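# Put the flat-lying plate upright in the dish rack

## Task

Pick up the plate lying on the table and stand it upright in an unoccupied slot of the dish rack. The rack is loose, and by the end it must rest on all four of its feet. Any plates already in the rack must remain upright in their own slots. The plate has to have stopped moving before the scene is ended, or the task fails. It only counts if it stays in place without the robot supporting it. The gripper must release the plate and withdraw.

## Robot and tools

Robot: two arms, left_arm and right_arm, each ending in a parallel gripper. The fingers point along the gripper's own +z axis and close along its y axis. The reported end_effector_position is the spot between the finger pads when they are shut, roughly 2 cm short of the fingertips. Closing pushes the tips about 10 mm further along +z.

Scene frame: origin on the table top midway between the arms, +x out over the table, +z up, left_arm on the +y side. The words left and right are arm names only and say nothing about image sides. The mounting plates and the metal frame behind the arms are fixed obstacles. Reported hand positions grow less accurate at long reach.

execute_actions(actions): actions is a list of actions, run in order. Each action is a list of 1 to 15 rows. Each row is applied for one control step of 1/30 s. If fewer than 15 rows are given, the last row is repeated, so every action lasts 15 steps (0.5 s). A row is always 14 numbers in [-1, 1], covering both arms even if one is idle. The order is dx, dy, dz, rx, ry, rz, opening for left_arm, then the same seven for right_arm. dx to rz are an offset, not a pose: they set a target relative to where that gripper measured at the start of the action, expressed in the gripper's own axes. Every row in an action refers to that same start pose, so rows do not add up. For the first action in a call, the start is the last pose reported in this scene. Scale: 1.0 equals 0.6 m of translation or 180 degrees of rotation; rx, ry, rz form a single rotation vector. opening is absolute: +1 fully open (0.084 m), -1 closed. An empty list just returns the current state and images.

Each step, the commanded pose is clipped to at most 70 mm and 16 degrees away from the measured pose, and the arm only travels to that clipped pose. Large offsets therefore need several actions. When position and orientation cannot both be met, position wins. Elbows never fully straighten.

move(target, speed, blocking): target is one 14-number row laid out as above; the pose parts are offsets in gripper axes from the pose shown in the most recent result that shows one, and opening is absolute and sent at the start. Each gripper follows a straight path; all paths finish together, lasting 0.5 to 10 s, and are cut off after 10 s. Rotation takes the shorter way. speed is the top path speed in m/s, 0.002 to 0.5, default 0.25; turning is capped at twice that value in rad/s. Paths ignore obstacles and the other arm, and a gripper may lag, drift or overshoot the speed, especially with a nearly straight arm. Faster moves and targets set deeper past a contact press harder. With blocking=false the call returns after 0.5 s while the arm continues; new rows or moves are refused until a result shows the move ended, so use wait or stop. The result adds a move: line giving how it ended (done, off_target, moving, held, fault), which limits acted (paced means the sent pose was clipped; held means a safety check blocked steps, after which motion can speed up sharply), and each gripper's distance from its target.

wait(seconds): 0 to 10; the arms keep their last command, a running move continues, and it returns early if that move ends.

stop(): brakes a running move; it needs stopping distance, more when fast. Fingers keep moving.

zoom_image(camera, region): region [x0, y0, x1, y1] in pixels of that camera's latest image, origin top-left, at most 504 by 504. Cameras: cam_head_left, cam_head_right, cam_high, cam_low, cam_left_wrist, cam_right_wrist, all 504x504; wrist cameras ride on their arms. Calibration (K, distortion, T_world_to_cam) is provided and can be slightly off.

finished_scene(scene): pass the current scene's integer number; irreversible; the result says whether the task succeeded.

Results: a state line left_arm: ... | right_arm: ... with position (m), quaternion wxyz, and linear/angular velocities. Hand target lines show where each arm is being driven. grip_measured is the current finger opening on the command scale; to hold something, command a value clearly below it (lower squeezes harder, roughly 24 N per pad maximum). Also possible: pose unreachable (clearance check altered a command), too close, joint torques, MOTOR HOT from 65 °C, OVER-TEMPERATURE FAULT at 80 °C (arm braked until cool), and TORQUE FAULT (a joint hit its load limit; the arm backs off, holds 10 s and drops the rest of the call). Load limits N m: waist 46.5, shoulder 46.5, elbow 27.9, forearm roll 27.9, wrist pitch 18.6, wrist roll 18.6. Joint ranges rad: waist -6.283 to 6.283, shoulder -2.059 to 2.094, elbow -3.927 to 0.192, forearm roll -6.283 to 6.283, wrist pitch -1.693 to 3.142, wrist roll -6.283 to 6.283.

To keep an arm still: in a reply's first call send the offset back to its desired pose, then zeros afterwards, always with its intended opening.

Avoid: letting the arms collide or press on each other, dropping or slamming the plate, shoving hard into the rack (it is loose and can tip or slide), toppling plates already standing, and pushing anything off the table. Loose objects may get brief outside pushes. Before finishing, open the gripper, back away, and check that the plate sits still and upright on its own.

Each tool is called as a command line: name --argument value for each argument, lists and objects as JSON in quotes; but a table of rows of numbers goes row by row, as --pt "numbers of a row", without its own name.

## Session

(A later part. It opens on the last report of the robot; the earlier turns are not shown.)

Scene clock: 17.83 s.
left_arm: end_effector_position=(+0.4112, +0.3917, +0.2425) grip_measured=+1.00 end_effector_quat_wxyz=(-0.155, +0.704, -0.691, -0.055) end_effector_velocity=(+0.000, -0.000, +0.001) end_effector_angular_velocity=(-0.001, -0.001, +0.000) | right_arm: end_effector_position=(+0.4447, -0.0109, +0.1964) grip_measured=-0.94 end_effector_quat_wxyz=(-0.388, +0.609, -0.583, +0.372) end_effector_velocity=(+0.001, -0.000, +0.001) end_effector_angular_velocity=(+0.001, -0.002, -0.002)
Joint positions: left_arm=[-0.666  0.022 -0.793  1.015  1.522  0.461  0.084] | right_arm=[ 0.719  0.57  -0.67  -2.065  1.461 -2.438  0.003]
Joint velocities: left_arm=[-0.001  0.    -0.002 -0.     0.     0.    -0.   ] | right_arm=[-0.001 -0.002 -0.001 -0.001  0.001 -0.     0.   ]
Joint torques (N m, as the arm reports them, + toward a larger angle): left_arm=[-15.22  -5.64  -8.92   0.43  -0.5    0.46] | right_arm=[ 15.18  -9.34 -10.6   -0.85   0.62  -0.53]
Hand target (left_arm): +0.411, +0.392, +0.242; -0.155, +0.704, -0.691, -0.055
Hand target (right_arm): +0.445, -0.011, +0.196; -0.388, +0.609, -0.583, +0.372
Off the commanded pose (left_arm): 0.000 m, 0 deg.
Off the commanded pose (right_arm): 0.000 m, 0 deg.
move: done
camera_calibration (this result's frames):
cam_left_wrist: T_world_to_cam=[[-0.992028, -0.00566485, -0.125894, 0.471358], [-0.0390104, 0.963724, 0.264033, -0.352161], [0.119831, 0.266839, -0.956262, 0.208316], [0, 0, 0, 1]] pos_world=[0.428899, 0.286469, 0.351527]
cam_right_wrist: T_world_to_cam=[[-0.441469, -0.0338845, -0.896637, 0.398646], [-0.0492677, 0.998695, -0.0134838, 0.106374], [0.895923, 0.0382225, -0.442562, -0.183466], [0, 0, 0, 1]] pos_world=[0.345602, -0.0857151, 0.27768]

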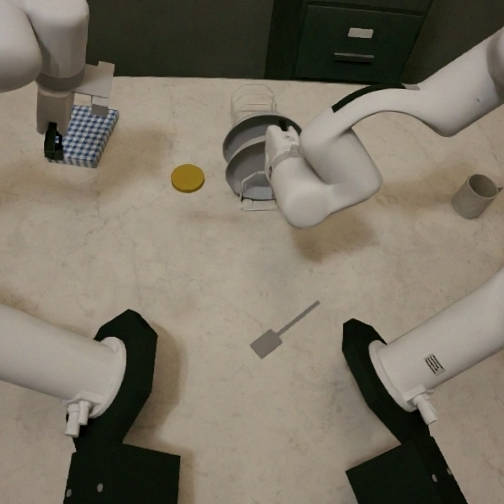

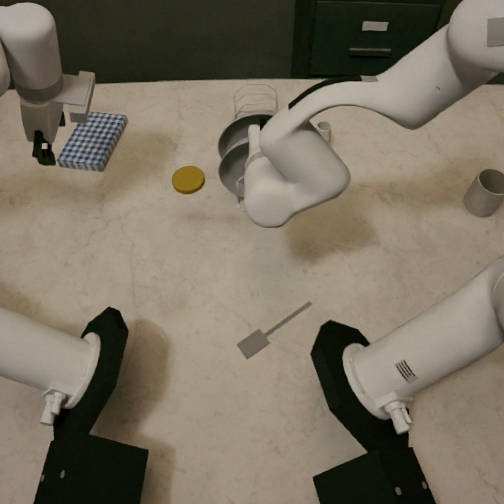

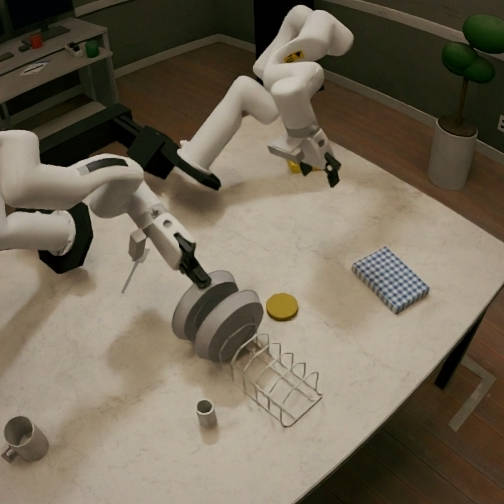

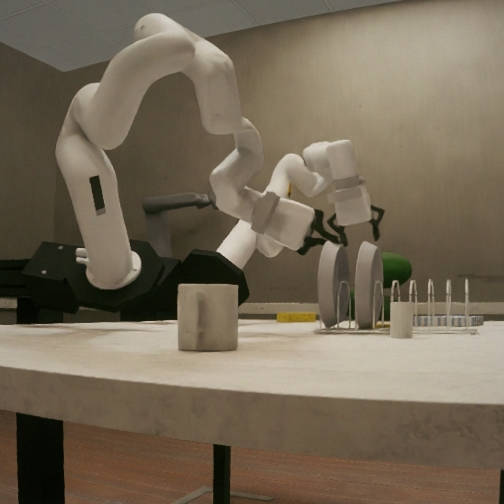

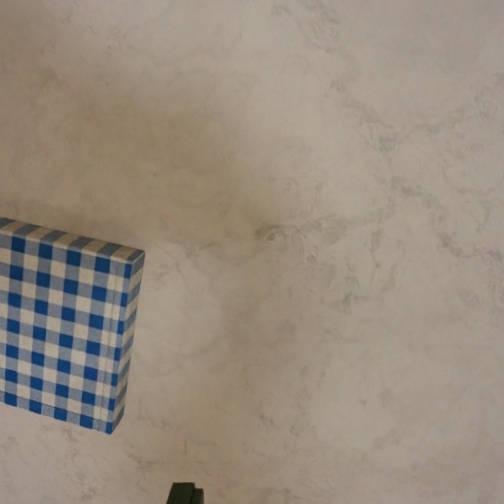

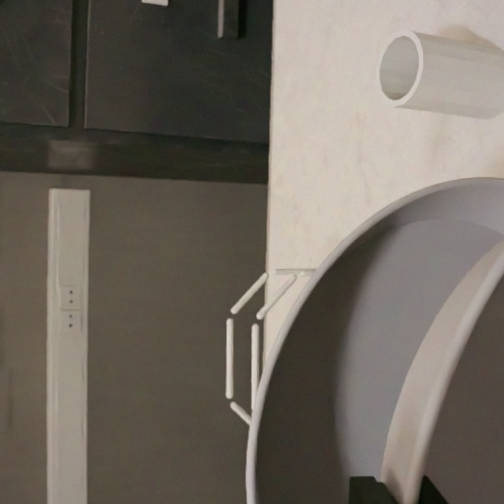

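move --target '[0,0,0,0,0,0,1,0,0,0,0,0,0,-0.3]'

move --target '[0,0,0,0,0,0,1,0,0,-0.18,0,0,0,-0.3]' --speed 0.15

wait --seconds 2

Scene clock: 18.63 s.
left_arm: end_effector_position=(+0.4112, +0.3917, +0.2425) grip_measured=+1.00 end_effector_quat_wxyz=(-0.155, +0.704, -0.691, -0.055) end_effector_velocity=(-0.001, -0.000, -0.001) end_effector_angular_velocity=(+0.001, +0.002, -0.002) | right_arm: end_effector_position=(+0.4447, -0.0109, +0.1964) grip_measured=-0.32 end_effector_quat_wxyz=(-0.388, +0.609, -0.583, +0.372) end_effector_velocity=(-0.000, -0.000, -0.001) end_effector_angular_velocity=(-0.001, +0.001, +0.001)
Joint positions: left_arm=[-0.666  0.022 -0.793  1.015  1.522  0.461  0.084] | right_arm=[ 0.719  0.57  -0.67  -2.065  1.461 -2.438  0.03 ]
Joint velocities: left_arm=[ 0.001  0.001  0.002 -0.    -0.001  0.     0.   ] | right_arm=[-0.001  0.001  0.     0.    -0.001 -0.     0.   ]
Joint torques (N m, as the arm reports them, + toward a larger angle): left_arm=[-15.09  -5.56  -8.84   0.34  -0.5    0.49] | right_arm=[ 14.64  -9.31 -10.39  -0.64   0.4   -0.48]
Hand target (left_arm): +0.411, +0.392, +0.242; -0.155, +0.704, -0.691, -0.055
Hand target (right_arm): +0.445, -0.011, +0.196; -0.388, +0.609, -0.583, +0.372
Off the commanded pose (left_arm): 0.000 m, 0 deg.
Off the commanded pose (right_arm): 0.000 m, 0 deg.
move: done
camera_calibration (this result's frames):
cam_left_wrist: T_world_to_cam=[[-0.992028, -0.00566456, -0.125893, 0.471357], [-0.0390101, 0.963724, 0.264033, -0.352161], [0.119831, 0.266839, -0.956262, 0.208316], [0, 0, 0, 1]] pos_world=[0.428899, 0.286469, 0.351527]
cam_right_wrist: T_world_to_cam=[[-0.441451, -0.0338687, -0.896646, 0.398653], [-0.0492617, 0.998695, -0.01347, 0.106367], [0.895932, 0.038224, -0.442544, -0.183474], [0, 0, 0, 1]] pos_world=[0.345605, -0.0857138, 0.277688]

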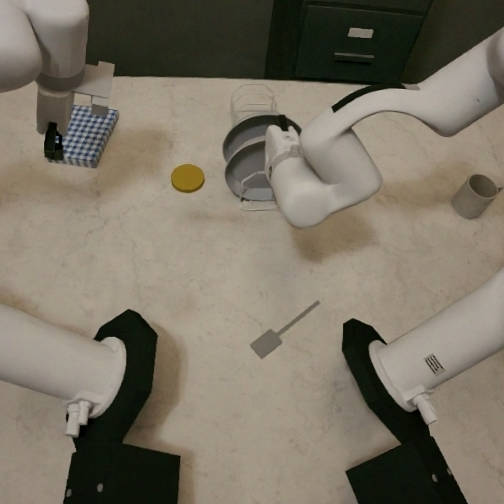

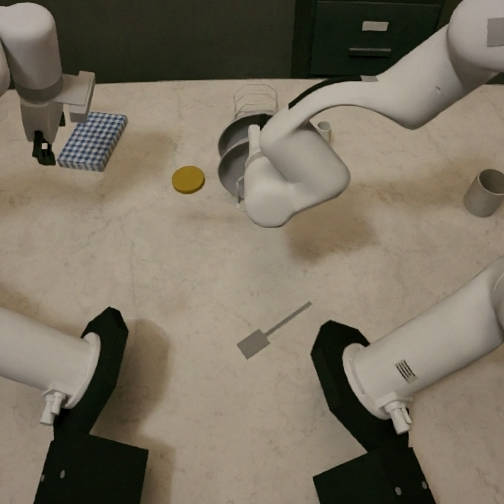

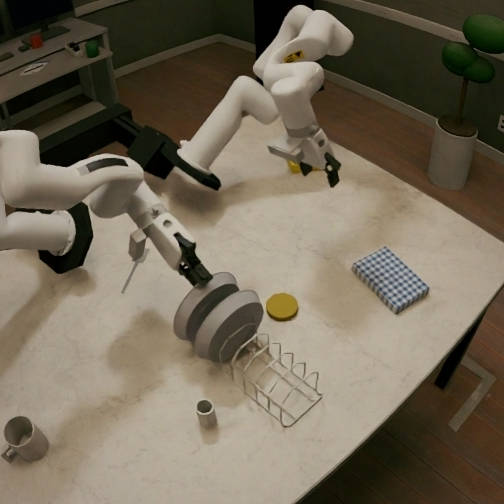

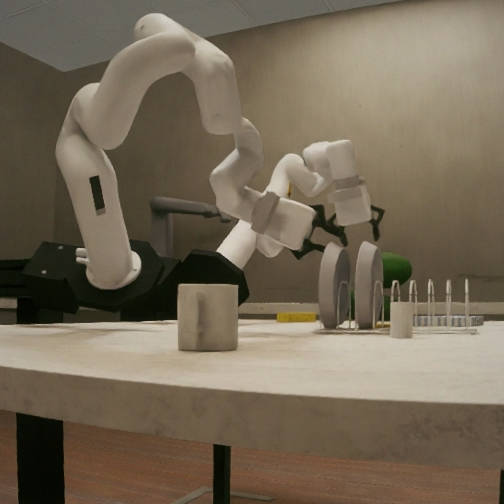

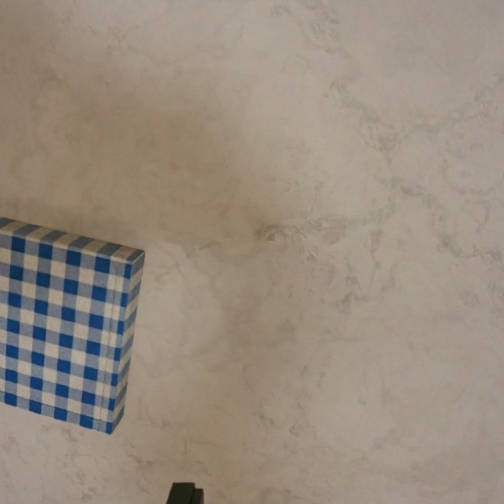

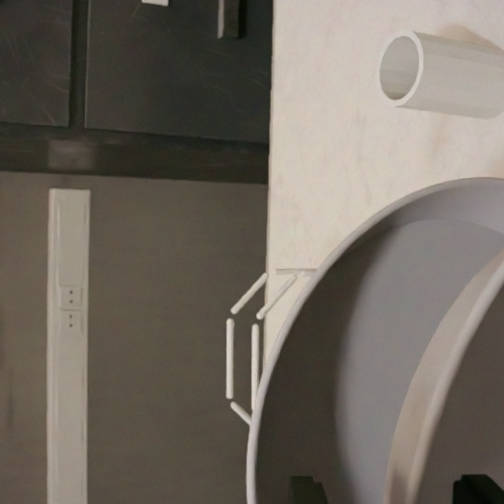

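Scene clock: 19.70 s.
left_arm: end_effector_position=(+0.4112, +0.3917, +0.2425) grip_measured=+1.00 end_effector_quat_wxyz=(-0.155, +0.704, -0.691, -0.055) end_effector_velocity=(+0.000, +0.000, -0.000) end_effector_angular_velocity=(-0.000, -0.000, +0.000) | right_arm: end_effector_position=(+0.3476, -0.0152, +0.2416) grip_measured=-0.32 end_effector_quat_wxyz=(-0.387, +0.609, -0.583, +0.373) end_effector_velocity=(-0.000, -0.001, -0.002) end_effector_angular_velocity=(-0.004, +0.003, -0.001)
Joint positions: left_arm=[-0.666  0.022 -0.793  1.015  1.522  0.461  0.084] | right_arm=[ 1.069  0.507 -0.553 -1.718  1.504 -2.395  0.03 ]
Joint velocities: left_arm=[ 0.001 -0.     0.     0.    -0.001 -0.    -0.   ] | right_arm=[-0.002  0.     0.003  0.002  0.     0.     0.   ]
Joint torques (N m, as the arm reports them, + toward a larger angle): left_arm=[-15.31  -5.44  -8.89   0.54  -0.48   0.45] | right_arm=[  9.5   -7.87 -12.83  -0.59   0.5   -0.49]
Hand target (left_arm): +0.411, +0.392, +0.242; -0.155, +0.704, -0.691, -0.055
Hand target (right_arm): +0.347, -0.015, +0.242; -0.388, +0.609, -0.583, +0.373
Off the commanded pose (left_arm): 0.000 m, 0 deg.
Off the commanded pose (right_arm): 0.001 m, 0 deg.
move: done
camera_calibration (this result's frames):
cam_left_wrist: T_world_to_cam=[[-0.992028, -0.00566475, -0.125894, 0.471357], [-0.0390103, 0.963724, 0.264033, -0.352161], [0.119831, 0.266839, -0.956262, 0.208316], [0, 0, 0, 1]] pos_world=[0.428899, 0.286469, 0.351527]
cam_right_wrist: T_world_to_cam=[[-0.440772, -0.0341001, -0.896971, 0.39601], [-0.0479743, 0.998745, -0.0143946, 0.106181], [0.896336, 0.0366868, -0.441854, -0.0765902], [0, 0, 0, 1]] pos_world=[0.248294, -0.0897341, 0.322896]

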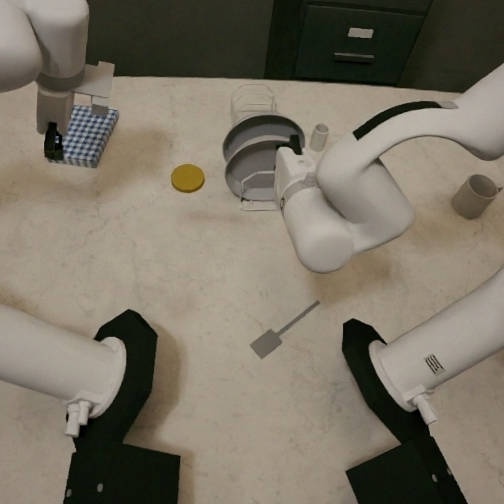

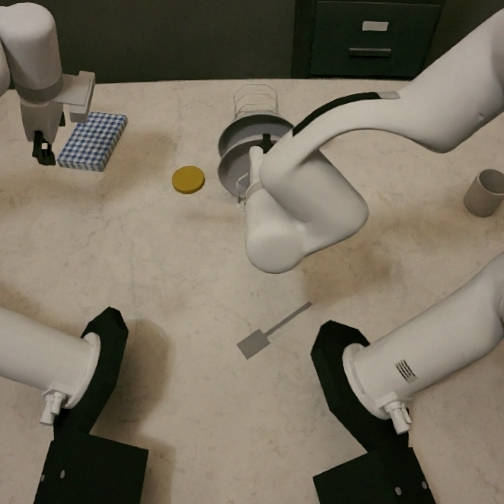

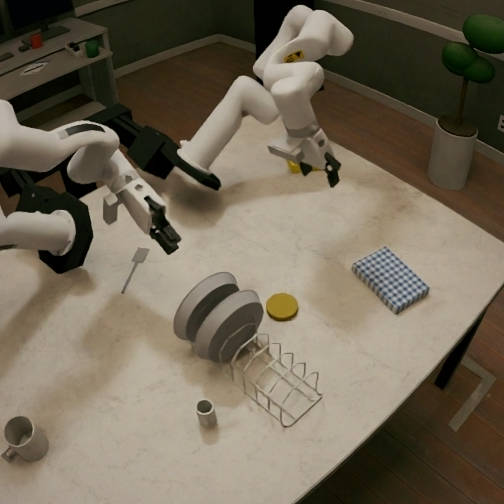

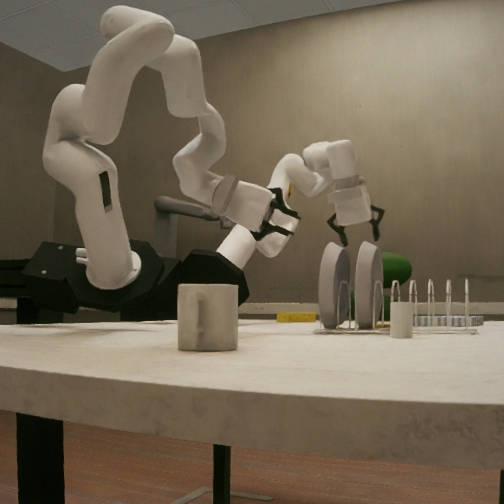

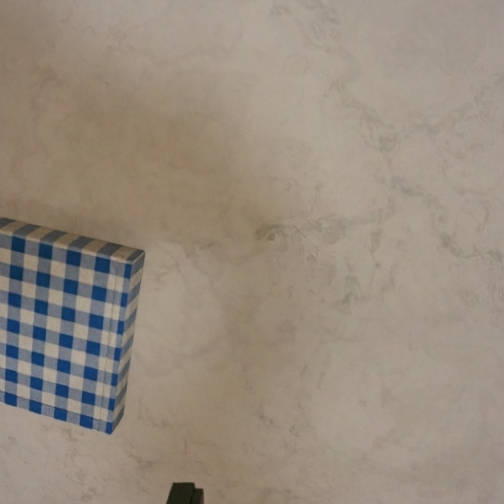

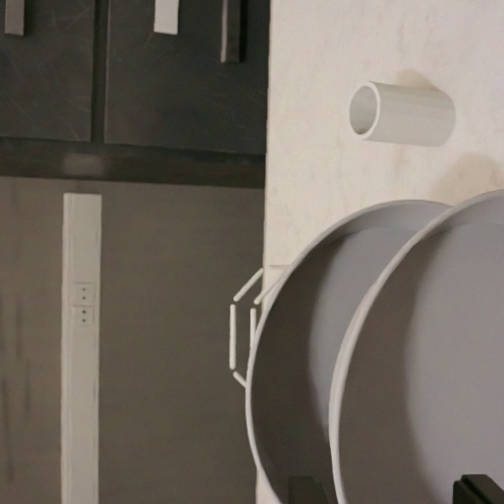

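Scene clock: 21.70 s.
left_arm: end_effector_position=(+0.4112, +0.3917, +0.2425) grip_measured=+1.00 end_effector_quat_wxyz=(-0.155, +0.704, -0.691, -0.055) end_effector_velocity=(-0.000, +0.000, -0.000) end_effector_angular_velocity=(+0.002, +0.001, +0.001) | right_arm: end_effector_position=(+0.3474, -0.0151, +0.2417) grip_measured=-0.32 end_effector_quat_wxyz=(-0.388, +0.609, -0.583, +0.373) end_effector_velocity=(-0.000, -0.000, -0.000) end_effector_angular_velocity=(-0.000, +0.000, -0.000)
Joint positions: left_arm=[-0.666  0.022 -0.793  1.015  1.522  0.461  0.084] | right_arm=[ 1.07   0.507 -0.553 -1.718  1.504 -2.395  0.03 ]
Joint velocities: left_arm=[-0.    -0.     0.    -0.     0.002  0.     0.   ] | right_arm=[-0.     0.     0.     0.     0.     0.001 -0.   ]
Joint torques (N m, as the arm reports them, + toward a larger angle): left_arm=[-15.22  -5.51  -9.     0.54  -0.52   0.48] | right_arm=[  9.57  -7.6  -12.74  -0.67   0.59  -0.51]
Hand target (left_arm): +0.411, +0.392, +0.242; -0.155, +0.704, -0.691, -0.055
Hand target (right_arm): +0.347, -0.015, +0.242; -0.388, +0.609, -0.583, +0.373
Off the commanded pose (left_arm): 0.000 m, 0 deg.
Off the commanded pose (right_arm): 0.001 m, 0 deg.
wait: 2.00 s; at rest by 0.17 s
camera_calibration (this result's frames):
cam_left_wrist: T_world_to_cam=[[-0.992028, -0.00566438, -0.125893, 0.471357], [-0.0390099, 0.963724, 0.264033, -0.352161], [0.119831, 0.266839, -0.956262, 0.208316], [0, 0, 0, 1]] pos_world=[0.428899, 0.286469, 0.351527]
cam_right_wrist: T_world_to_cam=[[-0.440583, -0.0342692, -0.897058, 0.395963], [-0.0484163, 0.998724, -0.0143737, 0.106248], [0.896405, 0.0370994, -0.44168, -0.0764011], [0, 0, 0, 1]] pos_world=[0.248085, -0.0897091, 0.322984]

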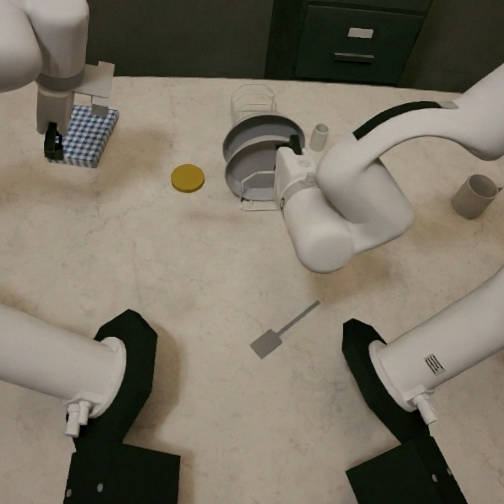

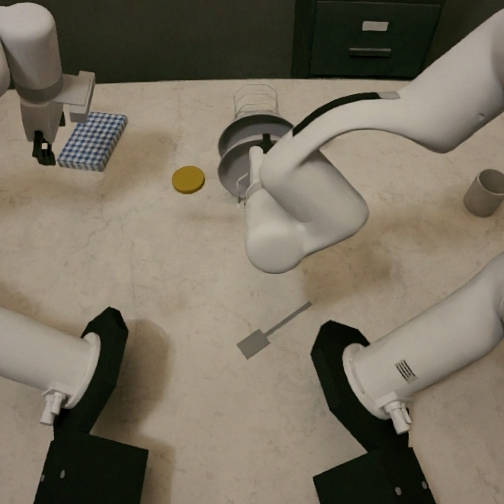

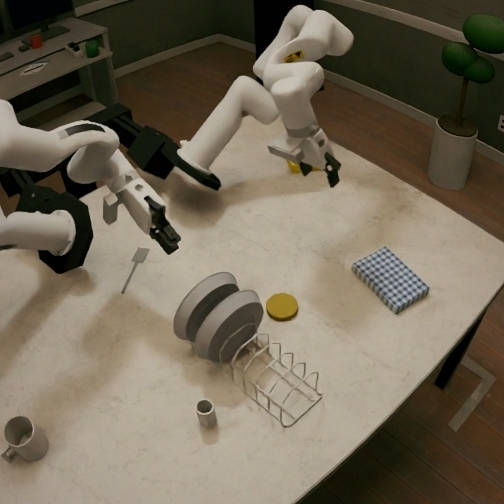

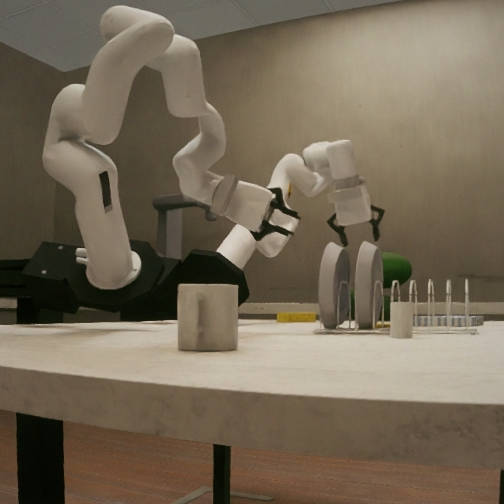

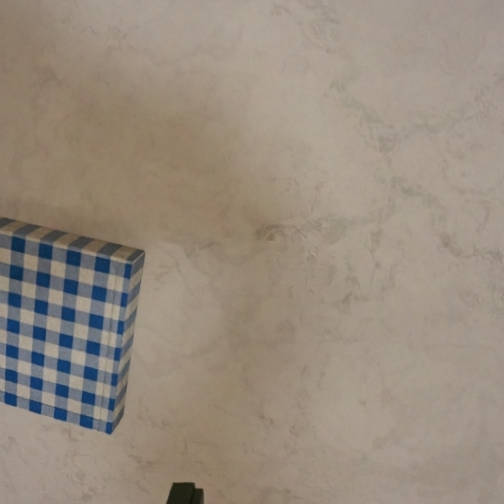

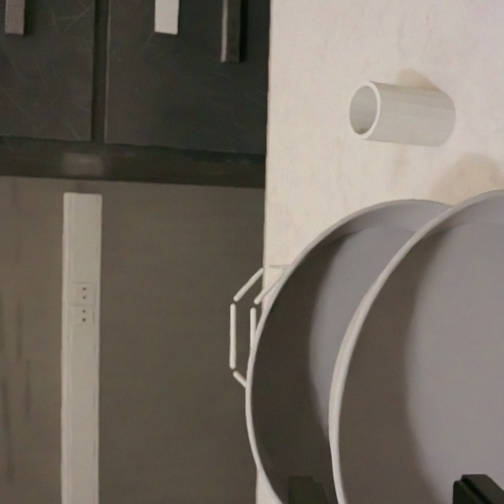

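finished_scene --scene 2

The scene is finished: the task was done.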